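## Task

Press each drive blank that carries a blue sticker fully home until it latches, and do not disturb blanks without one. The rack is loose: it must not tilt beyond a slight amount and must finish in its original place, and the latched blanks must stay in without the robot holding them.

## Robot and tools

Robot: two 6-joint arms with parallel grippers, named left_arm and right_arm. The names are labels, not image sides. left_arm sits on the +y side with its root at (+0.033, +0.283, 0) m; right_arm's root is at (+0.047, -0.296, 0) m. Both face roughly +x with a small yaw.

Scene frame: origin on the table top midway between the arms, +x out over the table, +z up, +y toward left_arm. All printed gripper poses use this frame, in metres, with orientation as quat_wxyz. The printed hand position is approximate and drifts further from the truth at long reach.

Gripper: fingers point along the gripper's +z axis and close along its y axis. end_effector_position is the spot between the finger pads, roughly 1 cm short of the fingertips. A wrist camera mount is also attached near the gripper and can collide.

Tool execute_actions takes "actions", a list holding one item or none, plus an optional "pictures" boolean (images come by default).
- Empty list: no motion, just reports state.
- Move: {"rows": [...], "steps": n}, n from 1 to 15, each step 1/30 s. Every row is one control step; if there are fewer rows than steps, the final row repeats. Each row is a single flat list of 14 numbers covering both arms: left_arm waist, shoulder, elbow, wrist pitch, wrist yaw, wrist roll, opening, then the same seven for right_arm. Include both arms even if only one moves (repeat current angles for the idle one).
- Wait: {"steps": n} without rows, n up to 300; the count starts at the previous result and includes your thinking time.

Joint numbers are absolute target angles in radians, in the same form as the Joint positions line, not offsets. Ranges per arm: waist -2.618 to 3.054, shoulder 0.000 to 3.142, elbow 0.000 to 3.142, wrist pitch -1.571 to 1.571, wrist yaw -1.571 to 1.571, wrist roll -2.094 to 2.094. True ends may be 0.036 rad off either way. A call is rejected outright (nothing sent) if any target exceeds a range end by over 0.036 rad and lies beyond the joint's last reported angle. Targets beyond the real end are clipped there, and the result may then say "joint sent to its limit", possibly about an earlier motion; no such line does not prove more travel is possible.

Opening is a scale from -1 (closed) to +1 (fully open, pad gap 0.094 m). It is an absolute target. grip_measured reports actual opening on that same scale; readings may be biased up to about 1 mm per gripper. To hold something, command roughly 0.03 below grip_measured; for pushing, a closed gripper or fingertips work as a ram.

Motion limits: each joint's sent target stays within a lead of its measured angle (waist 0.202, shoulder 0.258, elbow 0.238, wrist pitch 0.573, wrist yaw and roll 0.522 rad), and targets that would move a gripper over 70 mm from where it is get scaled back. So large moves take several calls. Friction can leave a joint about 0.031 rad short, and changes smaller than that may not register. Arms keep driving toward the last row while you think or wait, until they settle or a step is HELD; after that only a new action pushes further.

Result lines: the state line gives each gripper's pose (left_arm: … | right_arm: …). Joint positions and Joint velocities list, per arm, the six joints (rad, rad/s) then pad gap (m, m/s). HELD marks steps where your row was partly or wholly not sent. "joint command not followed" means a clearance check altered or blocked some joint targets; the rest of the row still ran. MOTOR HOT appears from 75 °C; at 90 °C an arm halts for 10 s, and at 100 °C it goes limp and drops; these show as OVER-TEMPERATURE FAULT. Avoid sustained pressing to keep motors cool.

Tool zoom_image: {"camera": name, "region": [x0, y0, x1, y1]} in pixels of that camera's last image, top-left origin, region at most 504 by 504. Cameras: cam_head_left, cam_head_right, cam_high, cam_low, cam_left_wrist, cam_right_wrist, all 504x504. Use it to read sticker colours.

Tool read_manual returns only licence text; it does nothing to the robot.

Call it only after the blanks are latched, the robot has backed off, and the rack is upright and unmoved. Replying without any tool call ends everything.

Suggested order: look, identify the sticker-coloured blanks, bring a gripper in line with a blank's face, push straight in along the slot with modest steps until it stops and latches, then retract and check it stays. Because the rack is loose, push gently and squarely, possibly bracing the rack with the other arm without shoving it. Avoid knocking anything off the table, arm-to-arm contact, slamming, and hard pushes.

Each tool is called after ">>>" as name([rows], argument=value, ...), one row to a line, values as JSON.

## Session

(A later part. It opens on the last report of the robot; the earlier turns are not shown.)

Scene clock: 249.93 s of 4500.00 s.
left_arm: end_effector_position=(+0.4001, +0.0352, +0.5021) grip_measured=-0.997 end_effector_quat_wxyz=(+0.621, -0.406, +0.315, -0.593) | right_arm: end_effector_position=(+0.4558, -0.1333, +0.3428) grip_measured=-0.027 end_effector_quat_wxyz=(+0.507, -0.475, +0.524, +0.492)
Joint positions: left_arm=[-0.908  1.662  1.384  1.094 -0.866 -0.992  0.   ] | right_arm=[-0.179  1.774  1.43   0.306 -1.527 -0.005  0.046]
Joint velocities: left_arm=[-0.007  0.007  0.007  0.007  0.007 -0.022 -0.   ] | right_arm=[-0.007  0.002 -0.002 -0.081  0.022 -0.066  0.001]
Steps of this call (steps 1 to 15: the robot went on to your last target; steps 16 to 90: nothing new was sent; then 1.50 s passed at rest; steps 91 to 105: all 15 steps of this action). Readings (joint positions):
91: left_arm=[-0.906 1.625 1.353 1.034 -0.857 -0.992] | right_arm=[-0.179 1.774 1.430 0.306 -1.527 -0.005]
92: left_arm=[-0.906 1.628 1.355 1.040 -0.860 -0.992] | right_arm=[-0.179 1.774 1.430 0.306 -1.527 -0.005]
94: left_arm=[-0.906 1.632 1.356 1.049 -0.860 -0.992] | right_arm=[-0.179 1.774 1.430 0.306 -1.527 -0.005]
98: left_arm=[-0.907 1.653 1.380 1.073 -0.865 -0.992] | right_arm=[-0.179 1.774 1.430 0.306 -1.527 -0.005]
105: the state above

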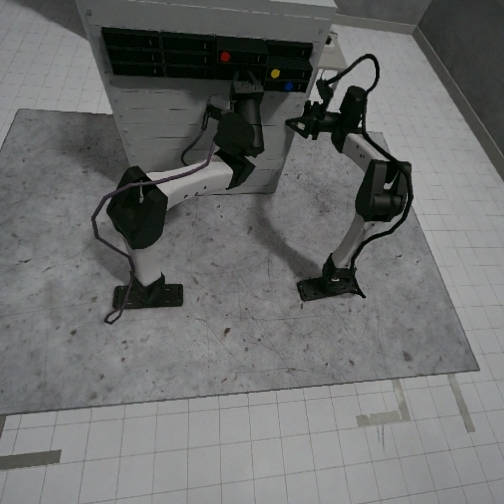

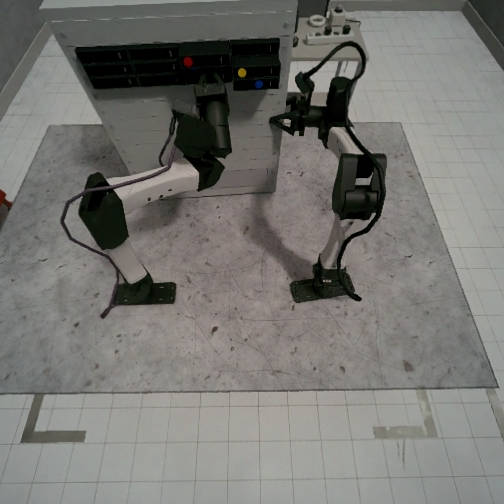

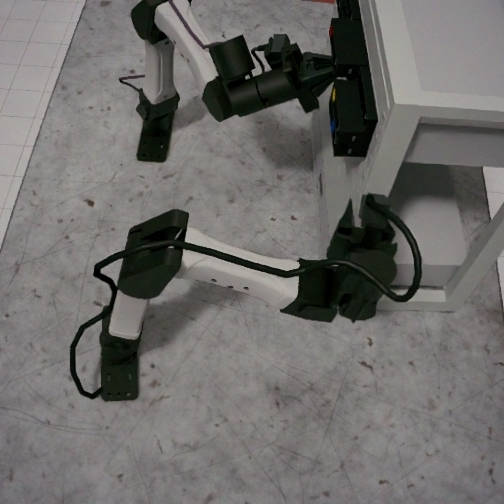

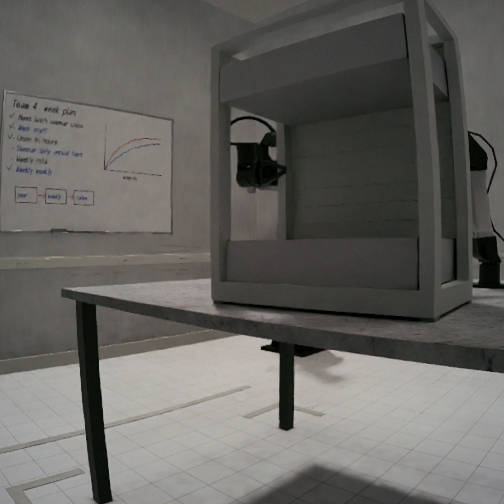

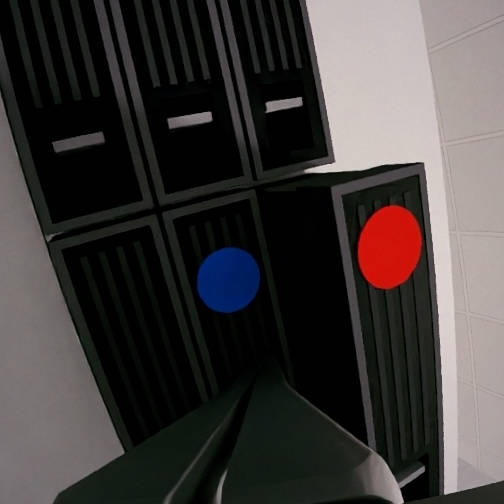

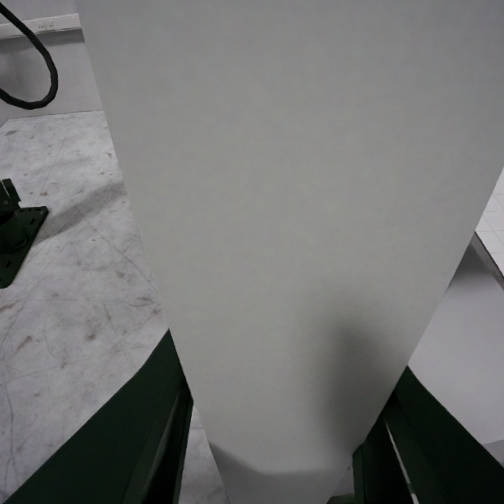

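>>> execute_actions([
  {"rows":[[-0.92,1.62,1.33,0.97,-0.869,-1.0,-1,-0.18,1.785,1.45,0.295,-1.53,0,-0.07],[-0.92,1.62,1.33,0.97,-0.869,-1.0,-1,-0.18,1.785,1.45,0.295,-1.53,0,-0.07],[-0.92,1.62,1.33,0.97,-0.869,-1.0,-1,-0.18,1.785,1.45,0.295,-1.53,0,-0.07],[-0.97,1.54,1.27,0.97,-0.869,-1.0,-1,-0.18,1.785,1.45,0.295,-1.53,0,-0.07],[-0.97,1.54,1.27,0.97,-0.869,-1.0,-1,-0.18,1.785,1.45,0.295,-1.53,0,-0.07],[-0.97,1.54,1.27,0.97,-0.869,-1.0,-1,-0.18,1.785,1.45,0.295,-1.53,0,-0.07],[-1.02,1.44,1.2,0.96,-0.869,-1.0,-1,-0.18,1.785,1.45,0.295,-1.53,0,-0.07],[-1.02,1.44,1.2,0.96,-0.869,-1.0,-1,-0.18,1.785,1.45,0.295,-1.53,0,-0.07],[-1.02,1.44,1.2,0.96,-0.869,-1.0,-1,-0.18,1.785,1.45,0.295,-1.53,0,-0.07],[-1.06,1.36,1.15,0.945,-0.869,-1.0,-1,-0.18,1.785,1.45,0.295,-1.53,0,-0.07]],"steps":15},
])

Scene clock: 259.27 s of 4500.00 s.
left_arm: end_effector_position=(+0.3206, +0.0519, +0.5206) grip_measured=-0.997 end_effector_quat_wxyz=(+0.577, -0.380, +0.352, -0.632) | right_arm: end_effector_position=(+0.4558, -0.1333, +0.3428) grip_measured=-0.027 end_effector_quat_wxyz=(+0.507, -0.475, +0.524, +0.492)
Joint positions: left_arm=[-1.053  1.355  1.18   0.972 -0.864 -0.992  0.   ] | right_arm=[-0.179  1.774  1.43   0.306 -1.527 -0.005  0.046]
Joint velocities: left_arm=[ 0.002 -0.173 -0.012  0.007 -0.022  0.022 -0.   ] | right_arm=[-0.012 -0.002 -0.007 -0.022 -0.037  0.022 -0.001]
Steps of this call (steps 1 to 15: the robot went on to your last target; steps 16 to 90: nothing new was sent; then 5.83 s passed at rest; steps 91 to 105: all 15 steps of this action). Readings (joint positions):
91: left_arm=[-0.914 1.655 1.378 1.091 -0.865 -0.992] | right_arm=[-0.179 1.774 1.430 0.306 -1.527 -0.005]
92: left_arm=[-0.915 1.645 1.368 1.070 -0.865 -0.992] | right_arm=[-0.179 1.774 1.430 0.306 -1.527 -0.005]
94: left_arm=[-0.919 1.623 1.347 1.037 -0.865 -0.992] | right_arm=[-0.179 1.774 1.430 0.306 -1.527 -0.005]
98: left_arm=[-0.980 1.524 1.251 0.988 -0.865 -0.992] | right_arm=[-0.179 1.774 1.430 0.306 -1.527 -0.005]
105: the state above

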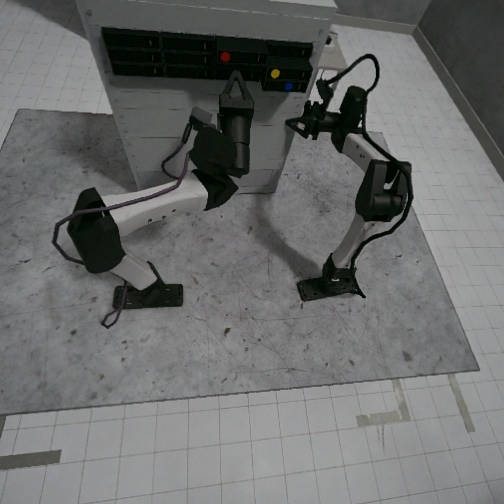

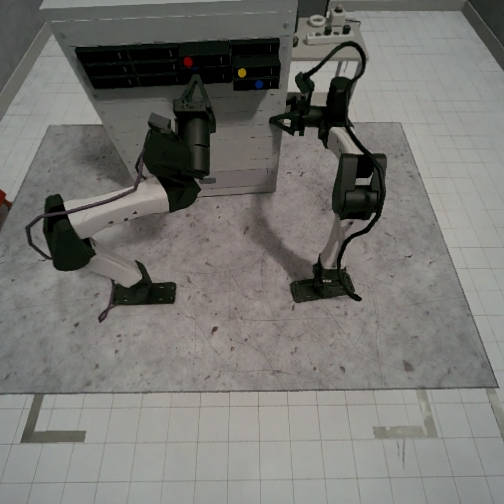

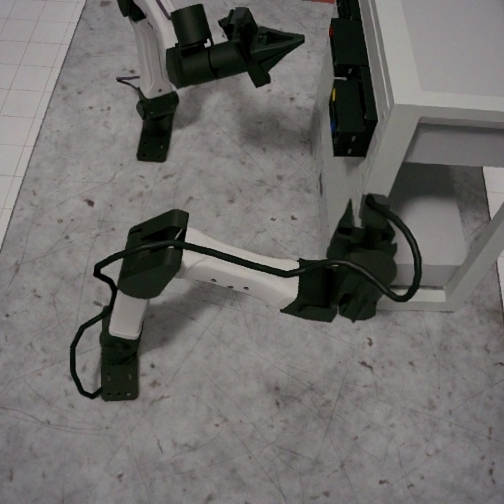

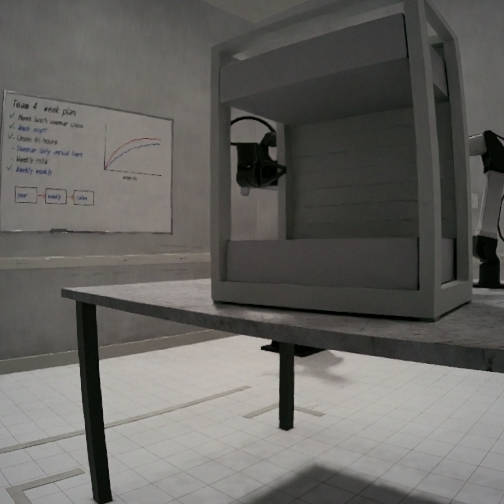

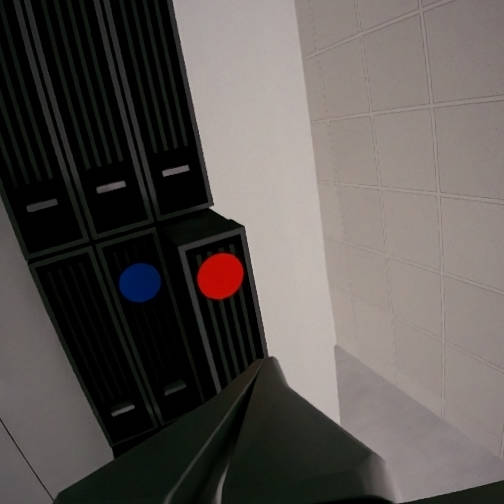

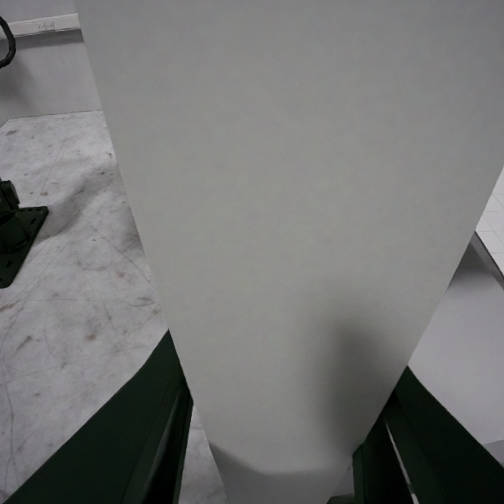

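>>> zoom_image(camera="cam_left_wrist", region=[0, 150, 300, 460])

Region (0, 150, 300, 460) of cam_left_wrist's 504x504 image, scaled by 1.626, with more detail than that image has; it fills the left 488 columns of this view, and the rest is white.

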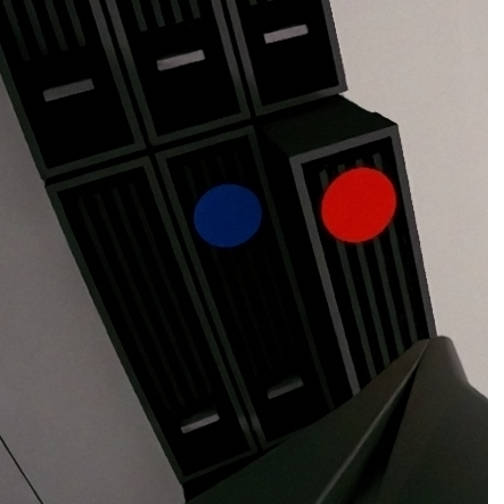

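>>> execute_actions([
  {"rows":[[-1.17,1.40,1.16,1.0,-0.869,-1.0,-1,-0.18,1.785,1.45,0.295,-1.53,0,-0.07],[-1.17,1.40,1.16,1.0,-0.869,-1.0,-1,-0.18,1.785,1.45,0.295,-1.53,0,-0.07],[-1.17,1.40,1.16,1.0,-0.869,-1.0,-1,-0.18,1.785,1.45,0.295,-1.53,0,-0.07],[-1.17,1.50,1.22,1.02,-0.869,-1.0,-1,-0.18,1.785,1.45,0.295,-1.53,0,-0.07],[-1.17,1.50,1.22,1.02,-0.869,-1.0,-1,-0.18,1.785,1.45,0.295,-1.53,0,-0.07],[-1.17,1.60,1.29,1.03,-0.869,-1.0,-1,-0.18,1.785,1.45,0.295,-1.53,0,-0.07],[-1.17,1.60,1.29,1.03,-0.869,-1.0,-1,-0.18,1.785,1.45,0.295,-1.53,0,-0.07],[-1.16,1.69,1.35,1.02,-0.869,-1.0,-1,-0.18,1.785,1.45,0.295,-1.53,0,-0.07]],"steps":15},
])

Scene clock: 282.27 s of 4500.00 s.
left_arm: end_effector_position=(+0.3383, -0.0794, +0.4504) grip_measured=-0.997 end_effector_quat_wxyz=(+0.554, -0.340, +0.441, -0.619) | right_arm: end_effector_position=(+0.4558, -0.1333, +0.3428) grip_measured=-0.027 end_effector_quat_wxyz=(+0.507, -0.475, +0.524, +0.492)
Joint positions: left_arm=[-1.164  1.704  1.331  1.    -0.866 -0.992  0.   ] | right_arm=[-0.179  1.774  1.43   0.306 -1.527 -0.005  0.046]
Joint velocities: left_arm=[-0.007 -0.012 -0.012  0.022 -0.022  0.022  0.   ] | right_arm=[-0.007  0.007 -0.002  0.007 -0.007 -0.037 -0.   ]
Steps of this call (steps 1 to 30: the robot went on to your last target; steps 31 to 90: nothing new was sent; then 19.50 s passed at rest; steps 91 to 105: all 15 steps of this action). Readings (joint positions):
91: left_arm=[-1.067 1.354 1.174 0.966 -0.870 -0.992] | right_arm=[-0.179 1.774 1.430 0.306 -1.527 -0.005]
92: left_arm=[-1.097 1.357 1.174 0.976 -0.871 -0.992] | right_arm=[-0.179 1.774 1.430 0.306 -1.527 -0.005]
94: left_arm=[-1.151 1.379 1.181 0.992 -0.870 -0.992] | right_arm=[-0.179 1.774 1.430 0.306 -1.527 -0.005]
98: left_arm=[-1.164 1.538 1.283 1.031 -0.869 -0.992] | right_arm=[-0.179 1.774 1.430 0.306 -1.527 -0.005]
105: the state above

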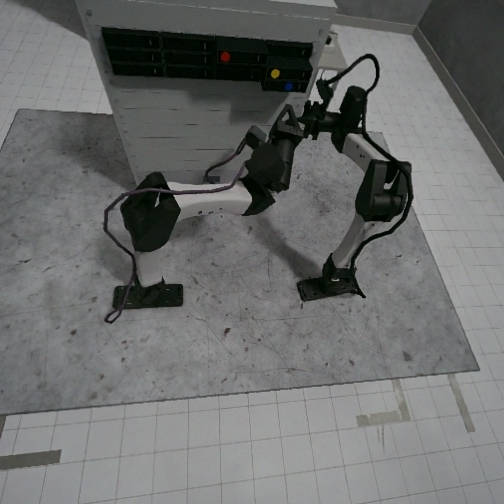

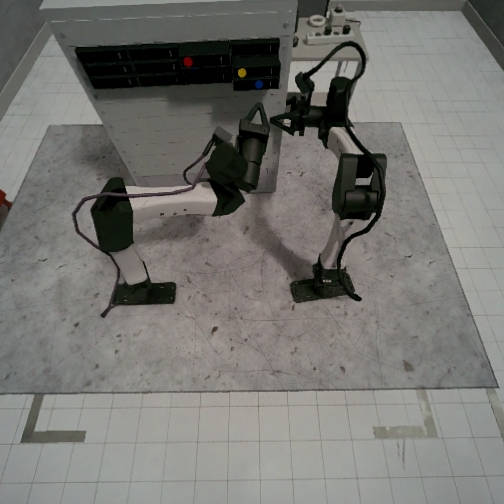

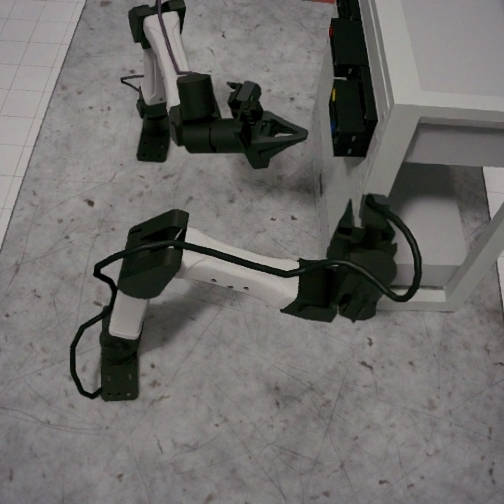

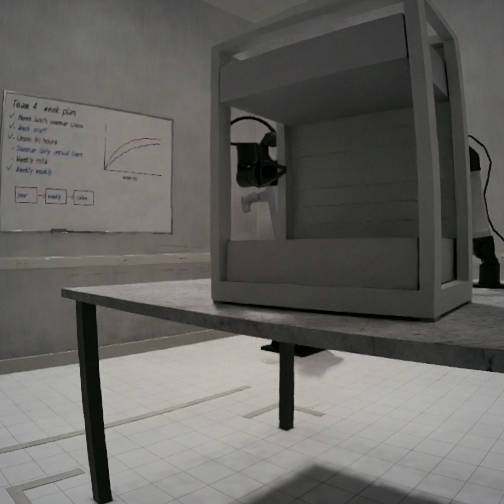

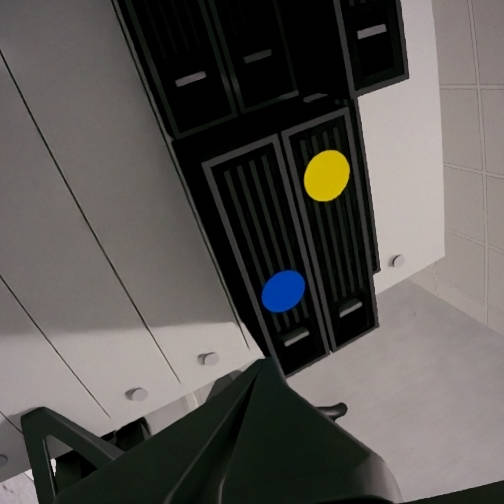

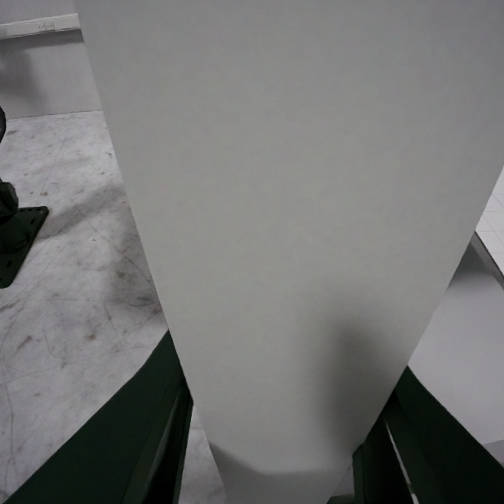

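>>> execute_actions([
  {"rows":[[-1.10,1.69,1.41,1.02,-0.869,-1.0,-1,-0.18,1.785,1.45,0.295,-1.53,0,-0.07]],"steps":15},
])

Scene clock: 285.33 s of 4500.00 s.
left_arm: end_effector_position=(+0.3538, -0.0481, +0.4863) grip_measured=-0.997 end_effector_quat_wxyz=(+0.566, -0.364, +0.388, -0.629) | right_arm: end_effector_position=(+0.4558, -0.1333, +0.3428) grip_measured=-0.027 end_effector_quat_wxyz=(+0.507, -0.475, +0.524, +0.492)
Joint positions: left_arm=[-1.102  1.693  1.4    1.025 -0.865 -0.992  0.   ] | right_arm=[-0.179  1.774  1.43   0.306 -1.527 -0.005  0.046]
Joint velocities: left_arm=[-0.007  0.007 -0.007 -0.007 -0.007  0.007 -0.001] | right_arm=[-0.012 -0.002 -0.002 -0.051 -0.037  0.037 -0.001]
Steps of this call (steps 1 to 30: the robot went on to your last target; steps 31 to 77: nothing new was sent; steps 78 to 92: all 15 steps of this action). Readings (joint positions):
78: left_arm=[-1.159 1.701 1.345 1.015 -0.866 -0.992] | right_arm=[-0.179 1.774 1.430 0.306 -1.527 -0.005]
79: left_arm=[-1.148 1.703 1.359 1.010 -0.865 -0.992] | right_arm=[-0.179 1.774 1.430 0.306 -1.527 -0.005]
81: left_arm=[-1.120 1.701 1.386 1.014 -0.865 -0.992] | right_arm=[-0.179 1.774 1.430 0.306 -1.527 -0.005]
85: left_arm=[-1.102 1.693 1.400 1.025 -0.865 -0.992] | right_arm=[-0.179 1.774 1.430 0.306 -1.527 -0.005]
92: the state above

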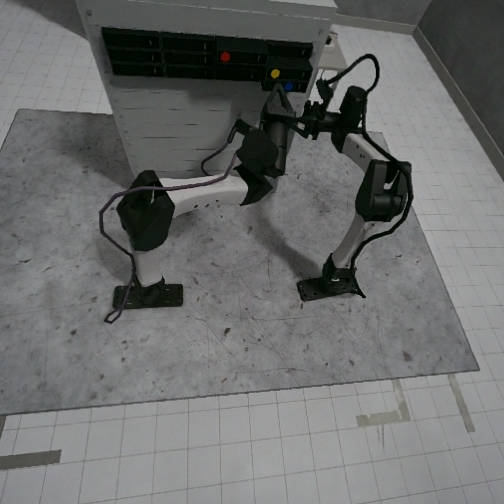

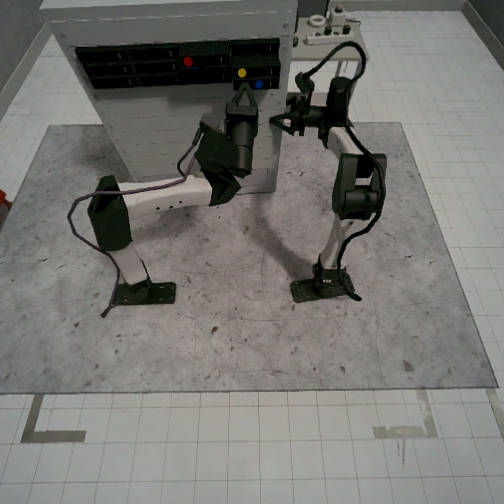

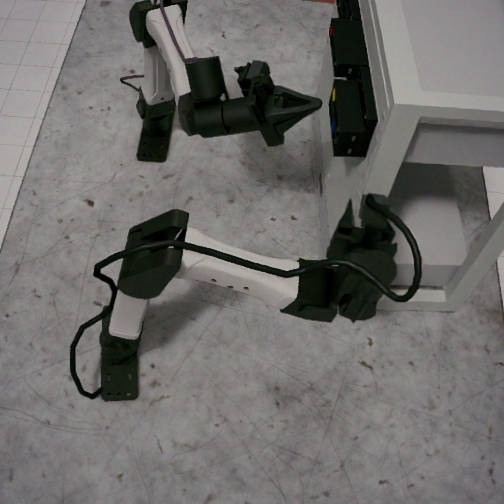

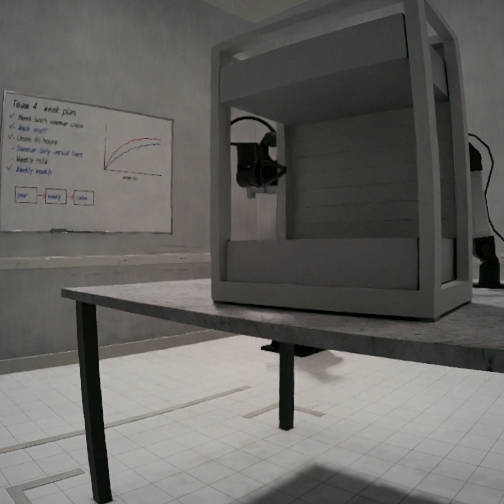

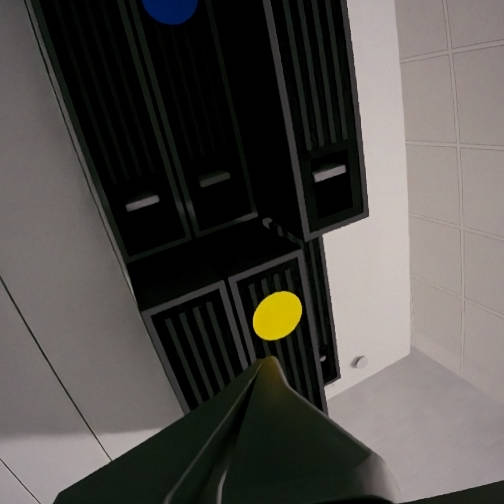

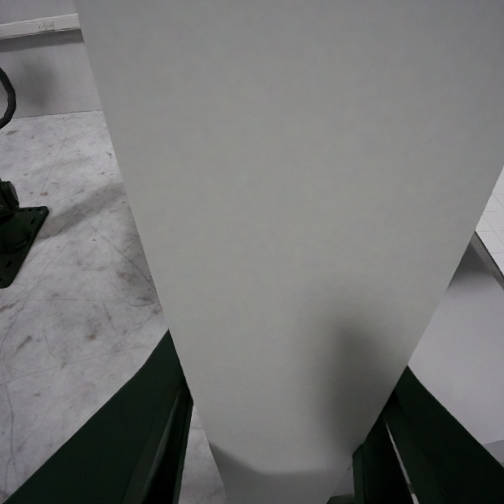

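>>> execute_actions([
  {"rows":[[-1.10,1.69,1.352,1.0,-0.869,-1.0,-1,-0.18,1.785,1.45,0.295,-1.53,0,-0.07],[-1.10,1.69,1.352,1.0,-0.869,-1.0,-1,-0.18,1.785,1.45,0.295,-1.53,0,-0.07],[-1.10,1.69,1.352,1.0,-0.869,-1.0,-1,-0.18,1.785,1.45,0.295,-1.53,0,-0.07],[-1.10,1.69,1.352,1.0,-0.869,-1.0,-1,-0.18,1.785,1.45,0.295,-1.53,0,-0.07],[-1.10,1.69,1.352,1.0,-0.869,-1.0,-1,-0.18,1.785,1.45,0.295,-1.53,0,-0.07],[-1.10,1.69,1.352,1.0,-0.869,-1.0,-1,-0.18,1.785,1.45,0.295,-1.53,0,-0.07],[-1.10,1.74,1.40,1.0,-0.869,-1.0,-1,-0.18,1.785,1.45,0.295,-1.53,0,-0.07]],"steps":15},
])

Scene clock: 292.97 s of 4500.00 s.
left_arm: end_effector_position=(+0.3591, -0.0582, +0.4688) grip_measured=-0.997 end_effector_quat_wxyz=(+0.570, -0.359, +0.409, -0.616) | right_arm: end_effector_position=(+0.4558, -0.1333, +0.3428) grip_measured=-0.027 end_effector_quat_wxyz=(+0.507, -0.475, +0.524, +0.492)
Joint positions: left_arm=[-1.102  1.716  1.385  1.012 -0.865 -0.992  0.   ] | right_arm=[-0.179  1.774  1.43   0.306 -1.527 -0.005  0.046]
Joint velocities: left_arm=[ 0.002 -0.002 -0.007 -0.051  0.066 -0.051 -0.   ] | right_arm=[-0.012  0.007  0.012 -0.081 -0.051  0.066  0.001]
Steps of this call (steps 1 to 15: the robot went on to your last target; steps 16 to 90: nothing new was sent; then 4.13 s passed at rest; steps 91 to 105: all 15 steps of this action). Readings (joint positions):
91: left_arm=[-1.102 1.693 1.397 1.025 -0.865 -0.992] | right_arm=[-0.179 1.774 1.430 0.306 -1.527 -0.005]
92: left_arm=[-1.102 1.692 1.391 1.025 -0.865 -0.992] | right_arm=[-0.179 1.774 1.430 0.306 -1.527 -0.005]
94: left_arm=[-1.102 1.692 1.380 1.020 -0.865 -0.992] | right_arm=[-0.179 1.774 1.430 0.306 -1.527 -0.005]
98: left_arm=[-1.102 1.699 1.381 1.015 -0.865 -0.992] | right_arm=[-0.179 1.774 1.430 0.306 -1.527 -0.005]
105: the state above

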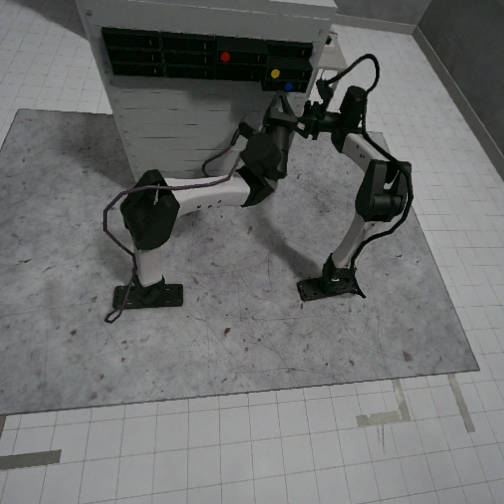

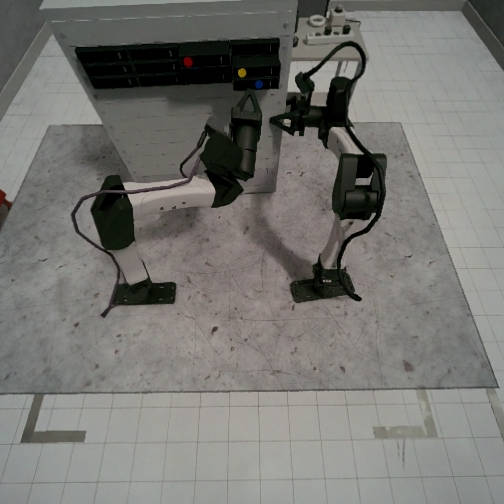

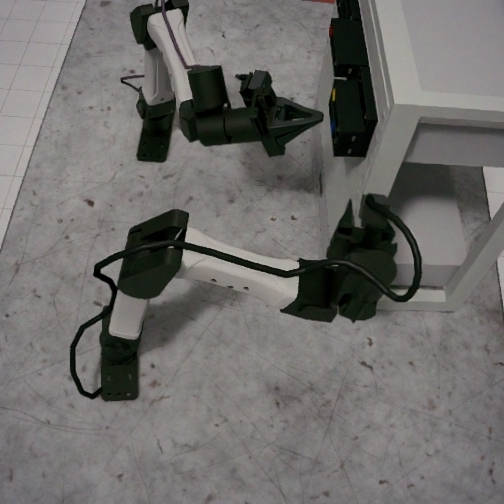

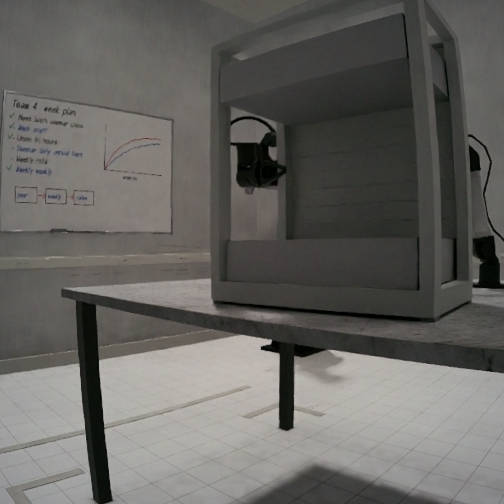

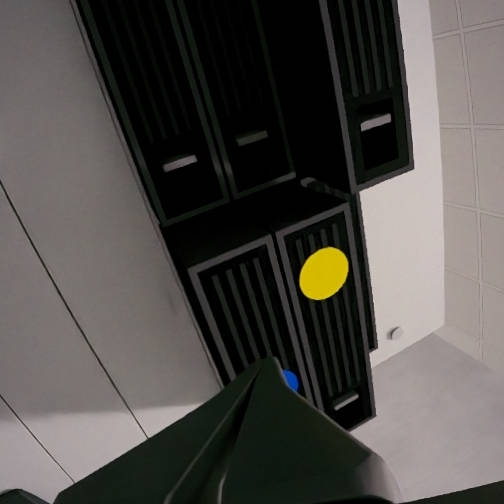

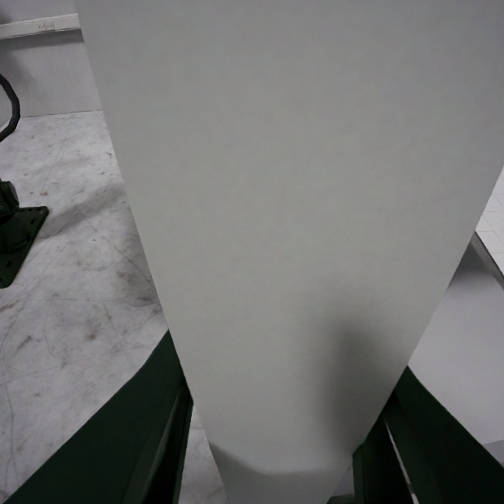

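>>> execute_actions([
  {"rows":[[-1.085,1.78,1.43,1.0,-0.869,-1.0,-1,-0.18,1.785,1.45,0.295,-1.53,0,-0.07],[-1.085,1.78,1.43,1.0,-0.869,-1.0,-1,-0.18,1.785,1.45,0.295,-1.53,0,-0.07],[-1.085,1.78,1.43,1.0,-0.869,-1.0,-1,-0.18,1.785,1.45,0.295,-1.53,0,-0.07],[-1.085,1.78,1.43,1.0,-0.869,-1.0,-1,-0.18,1.785,1.45,0.295,-1.53,0,-0.07],[-1.085,1.78,1.43,1.0,-0.869,-1.0,-1,-0.18,1.785,1.45,0.295,-1.53,0,-0.07],[-1.085,1.78,1.43,1.0,-0.869,-1.0,-1,-0.18,1.785,1.45,0.295,-1.53,0,-0.07],[-1.085,1.78,1.43,1.0,-0.869,-1.0,-1,-0.18,1.785,1.45,0.295,-1.53,0,-0.07],[-1.06,1.82,1.48,0.99,-0.869,-1.0,-1,-0.18,1.785,1.45,0.295,-1.53,0,-0.07]],"steps":15},
])

Scene clock: 303.37 s of 4500.00 s.
left_arm: end_effector_position=(+0.3758, -0.0676, +0.4661) grip_measured=-0.997 end_effector_quat_wxyz=(+0.577, -0.364, +0.404, -0.610) | right_arm: end_effector_position=(+0.4558, -0.1333, +0.3428) grip_measured=-0.027 end_effector_quat_wxyz=(+0.507, -0.475, +0.524, +0.492)
Joint positions: left_arm=[-1.081  1.79   1.462  1.009 -0.867 -0.992  0.   ] | right_arm=[-0.179  1.774  1.43   0.306 -1.527 -0.005  0.046]
Joint velocities: left_arm=[ 0.002  0.002  0.002 -0.051 -0.007  0.066  0.   ] | right_arm=[ 0.017  0.012 -0.012  0.007  0.051  0.051  0.   ]
Steps of this call (steps 1 to 15: the robot went on to your last target; steps 16 to 90: nothing new was sent; then 6.90 s passed at rest; steps 91 to 105: all 15 steps of this action). Readings (joint positions):
91: left_arm=[-1.102 1.720 1.391 1.012 -0.866 -0.992] | right_arm=[-0.179 1.774 1.430 0.306 -1.527 -0.005]
92: left_arm=[-1.101 1.729 1.403 1.012 -0.866 -0.992] | right_arm=[-0.179 1.774 1.430 0.306 -1.527 -0.005]
94: left_arm=[-1.097 1.743 1.415 1.012 -0.866 -0.992] | right_arm=[-0.179 1.774 1.430 0.306 -1.527 -0.005]
98: left_arm=[-1.093 1.762 1.424 1.010 -0.867 -0.992] | right_arm=[-0.179 1.774 1.430 0.306 -1.527 -0.005]
105: the state above

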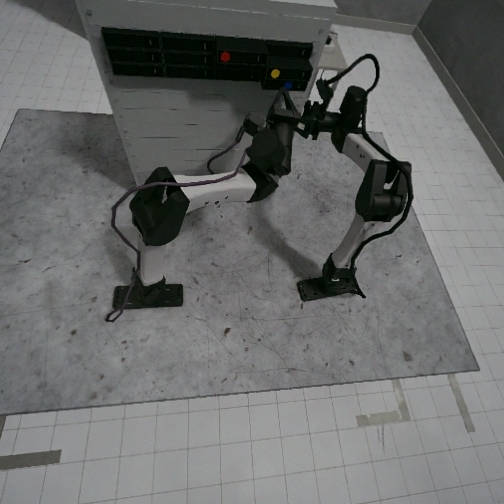

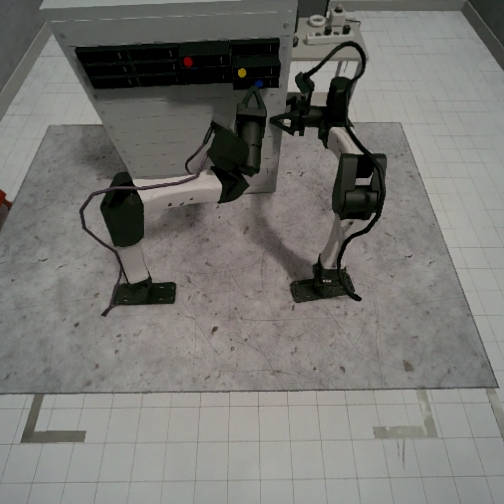

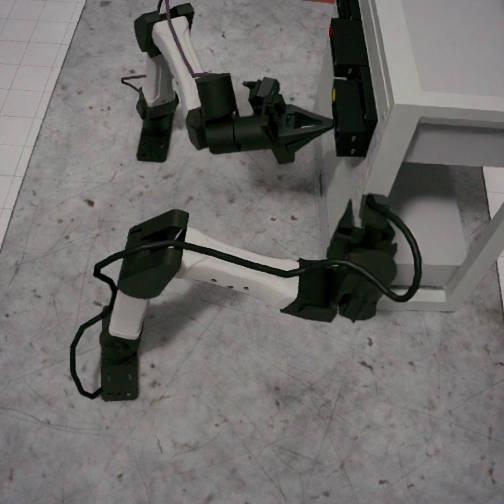

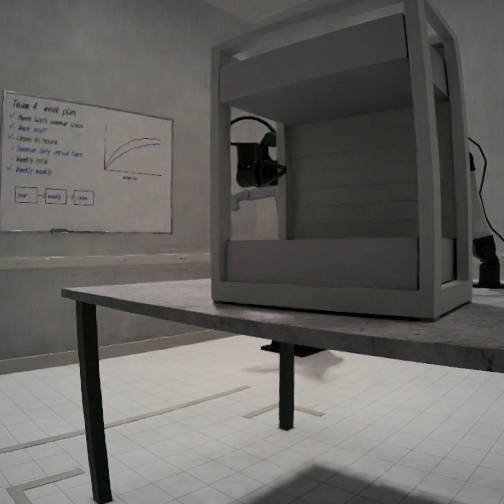

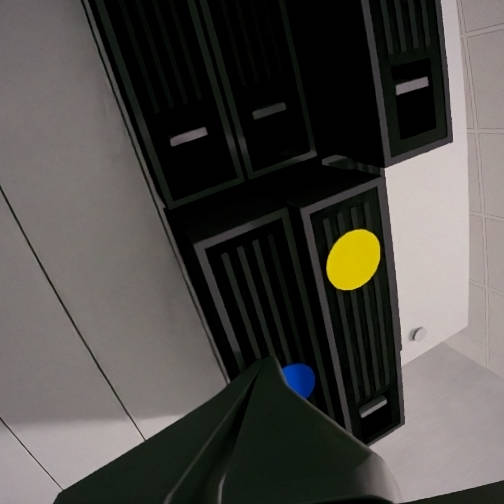

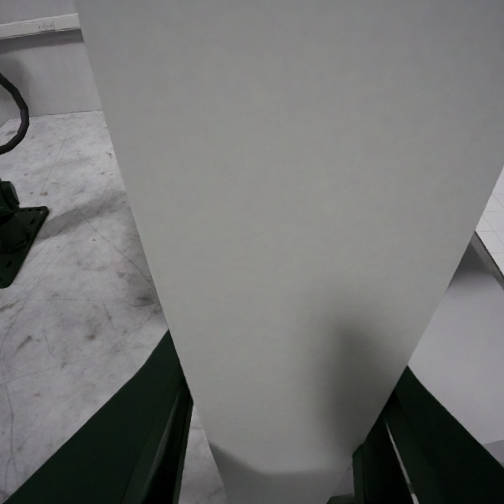

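>>> execute_actions([
  {"rows":[[-1.06,1.81,1.51,0.99,-0.869,-1.0,-1,-0.18,1.785,1.45,0.295,-1.53,0,-0.07],[-1.06,1.81,1.51,0.99,-0.869,-1.0,-1,-0.18,1.785,1.45,0.295,-1.53,0,-0.07],[-1.06,1.81,1.51,0.99,-0.869,-1.0,-1,-0.18,1.785,1.45,0.295,-1.53,0,-0.07],[-1.06,1.81,1.51,0.99,-0.869,-1.0,-1,-0.18,1.785,1.45,0.295,-1.53,0,-0.07],[-1.06,1.81,1.51,0.99,-0.869,-1.0,-1,-0.18,1.785,1.45,0.295,-1.53,0,-0.07],[-1.04,1.85,1.545,0.985,-0.869,-1.0,-1,-0.18,1.785,1.45,0.295,-1.53,0,-0.07],[-1.04,1.85,1.545,0.985,-0.869,-1.0,-1,-0.18,1.785,1.45,0.295,-1.53,0,-0.07],[-1.04,1.85,1.545,0.985,-0.869,-1.0,-1,-0.18,1.785,1.45,0.295,-1.53,0,-0.07],[-1.04,1.85,1.545,0.985,-0.869,-1.0,-1,-0.18,1.785,1.45,0.295,-1.53,0,-0.07],[-1.04,1.85,1.545,0.985,-0.869,-1.0,-1,-0.18,1.785,1.45,0.295,-1.53,0,-0.07],[-1.02,1.885,1.585,0.98,-0.869,-1.0,-1,-0.18,1.785,1.45,0.295,-1.53,0,-0.07]],"steps":15},
])

Scene clock: 318.10 s of 4500.00 s.
left_arm: end_effector_position=(+0.3923, -0.0659, +0.4824) grip_measured=-0.997 end_effector_quat_wxyz=(+0.584, -0.371, +0.380, -0.614) | right_arm: end_effector_position=(+0.4558, -0.1333, +0.3428) grip_measured=-0.027 end_effector_quat_wxyz=(+0.507, -0.475, +0.524, +0.492)
Joint positions: left_arm=[-1.046  1.848  1.571  1.004 -0.855 -0.992  0.   ] | right_arm=[-0.179  1.774  1.43   0.306 -1.527 -0.005  0.046]
Joint velocities: left_arm=[ 0.076  0.066  0.056 -0.037  0.051 -0.051 -0.   ] | right_arm=[ 0.007 -0.002 -0.012  0.037 -0.022  0.022 -0.001]
Steps of this call (steps 1 to 15: the robot went on to your last target; steps 16 to 90: nothing new was sent; then 11.23 s passed at rest; steps 91 to 105: all 15 steps of this action). Readings (joint positions):
91: left_arm=[-1.081 1.790 1.467 1.008 -0.867 -0.992] | right_arm=[-0.179 1.774 1.430 0.306 -1.527 -0.005]
92: left_arm=[-1.081 1.791 1.475 1.005 -0.866 -0.992] | right_arm=[-0.179 1.774 1.430 0.306 -1.527 -0.005]
94: left_arm=[-1.080 1.791 1.489 1.004 -0.866 -0.992] | right_arm=[-0.179 1.774 1.430 0.306 -1.527 -0.005]
98: left_arm=[-1.072 1.807 1.523 1.004 -0.864 -0.992] | right_arm=[-0.179 1.774 1.430 0.306 -1.527 -0.005]
105: the state above

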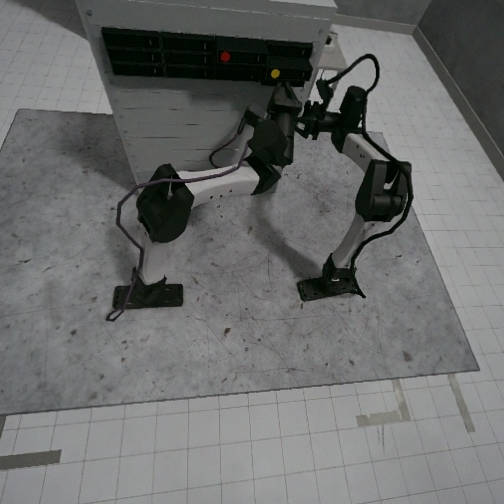

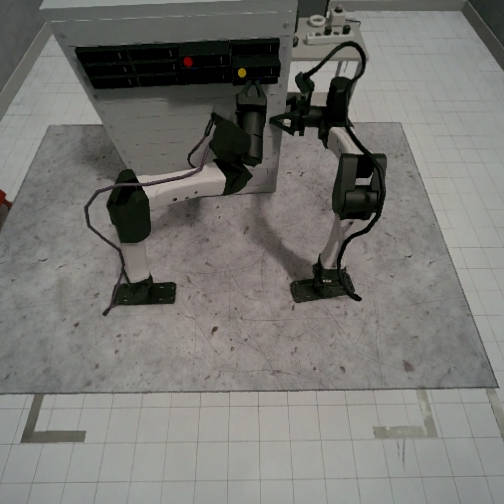

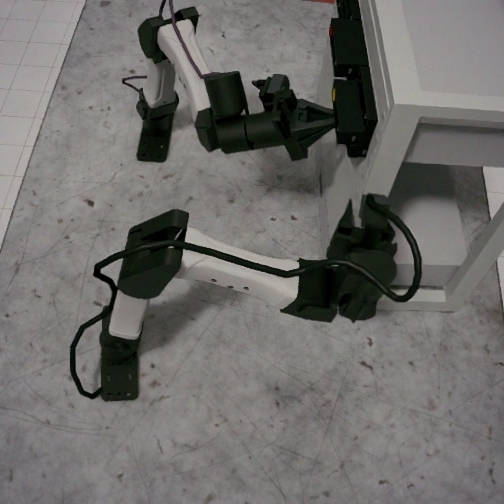

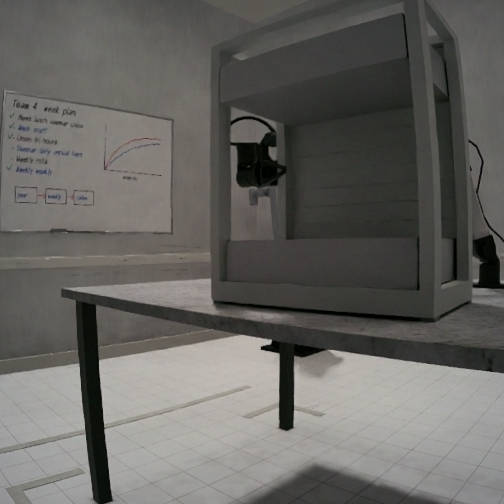

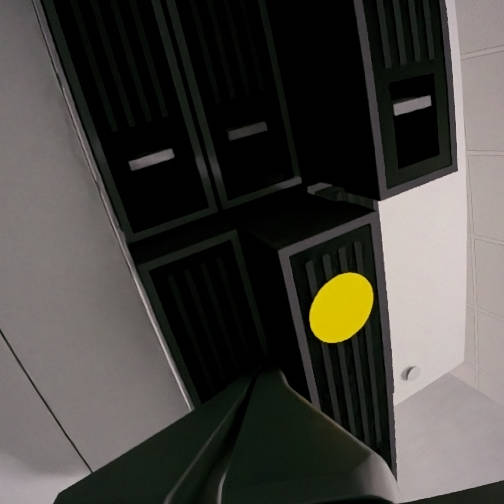

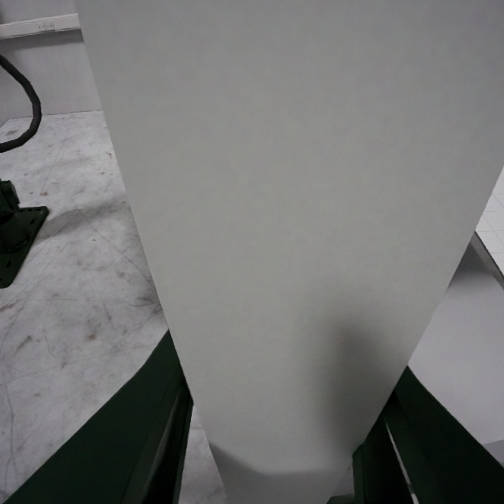

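>>> execute_actions([
  {"rows":[[-1.03,1.87,1.53,0.97,-0.869,-1.0,-1,-0.18,1.785,1.45,0.295,-1.53,0,-0.07],[-1.03,1.87,1.53,0.97,-0.869,-1.0,-1,-0.18,1.785,1.45,0.295,-1.53,0,-0.07],[-1.03,1.87,1.53,0.97,-0.869,-1.0,-1,-0.18,1.785,1.45,0.295,-1.53,0,-0.07],[-1.03,1.87,1.53,0.97,-0.869,-1.0,-1,-0.18,1.785,1.45,0.295,-1.53,0,-0.07],[-1.03,1.87,1.53,0.97,-0.869,-1.0,-1,-0.18,1.785,1.45,0.295,-1.53,0,-0.07],[-1.03,1.87,1.53,0.97,-0.869,-1.0,-1,-0.18,1.785,1.45,0.295,-1.53,0,-0.07],[-1.01,1.90,1.58,0.97,-0.869,-1.0,-1,-0.18,1.785,1.45,0.295,-1.53,0,-0.07],[-1.01,1.90,1.58,0.97,-0.869,-1.0,-1,-0.18,1.785,1.45,0.295,-1.53,0,-0.07],[-1.01,1.90,1.58,0.97,-0.869,-1.0,-1,-0.18,1.785,1.45,0.295,-1.53,0,-0.07],[-1.0,1.93,1.61,0.97,-0.869,-1.0,-1,-0.18,1.785,1.45,0.295,-1.53,0,-0.07]],"steps":15},
])

Scene clock: 328.33 s of 4500.00 s.
left_arm: end_effector_position=(+0.4036, -0.0680, +0.4780) grip_measured=-0.997 end_effector_quat_wxyz=(+0.589, -0.372, +0.378, -0.610) | right_arm: end_effector_position=(+0.4558, -0.1333, +0.3428) grip_measured=-0.027 end_effector_quat_wxyz=(+0.507, -0.475, +0.524, +0.492)
Joint positions: left_arm=[-1.028  1.885  1.601  1.01  -0.85  -0.992  0.   ] | right_arm=[-0.179  1.774  1.43   0.306 -1.527 -0.005  0.046]
Joint velocities: left_arm=[-0.002 -0.002  0.007 -0.037  0.007 -0.037 -0.001] | right_arm=[-0.007  0.007 -0.002  0.007  0.022 -0.051 -0.   ]
Steps of this call (steps 1 to 15: the robot went on to your last target; steps 16 to 90: nothing new was sent; then 6.73 s passed at rest; steps 91 to 105: all 15 steps of this action). Readings (joint positions):
91: left_arm=[-1.045 1.849 1.570 1.004 -0.853 -0.992] | right_arm=[-0.179 1.774 1.430 0.306 -1.527 -0.005]
92: left_arm=[-1.045 1.849 1.567 1.005 -0.853 -0.992] | right_arm=[-0.179 1.774 1.430 0.306 -1.527 -0.005]
94: left_arm=[-1.045 1.849 1.563 1.005 -0.852 -0.992] | right_arm=[-0.179 1.774 1.430 0.306 -1.527 -0.005]
98: left_arm=[-1.043 1.852 1.565 1.005 -0.852 -0.992] | right_arm=[-0.179 1.774 1.430 0.306 -1.527 -0.005]
105: the state above

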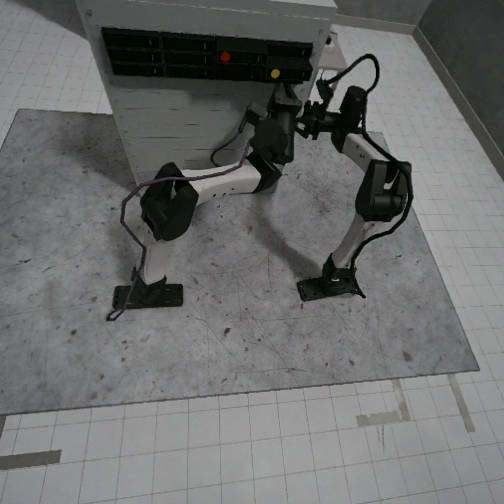

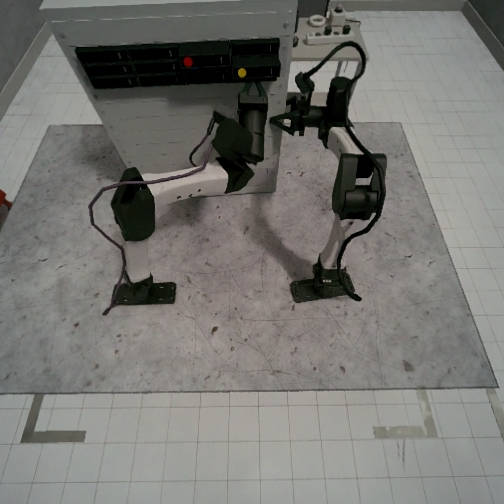

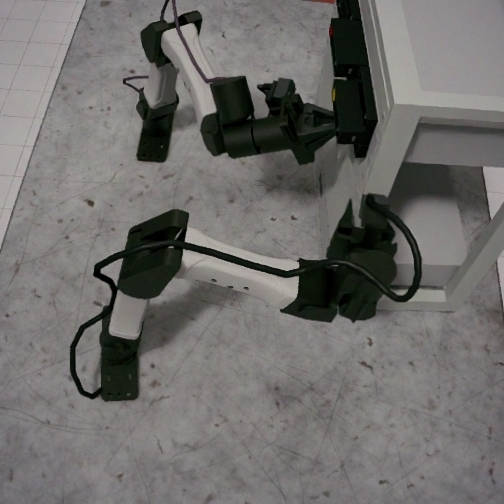

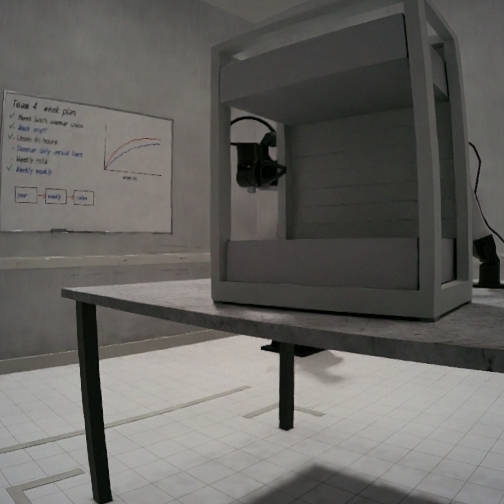

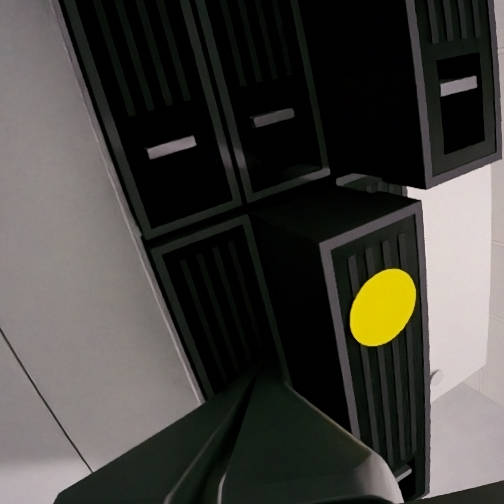

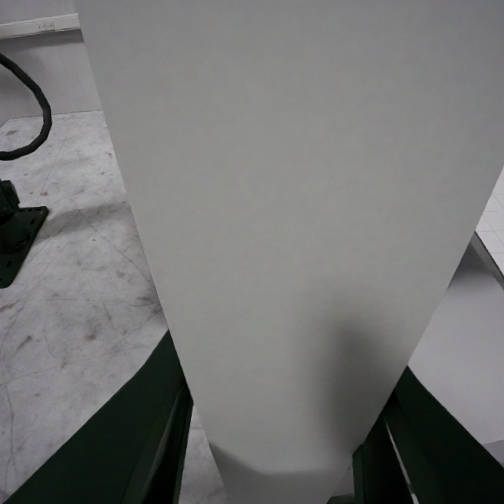

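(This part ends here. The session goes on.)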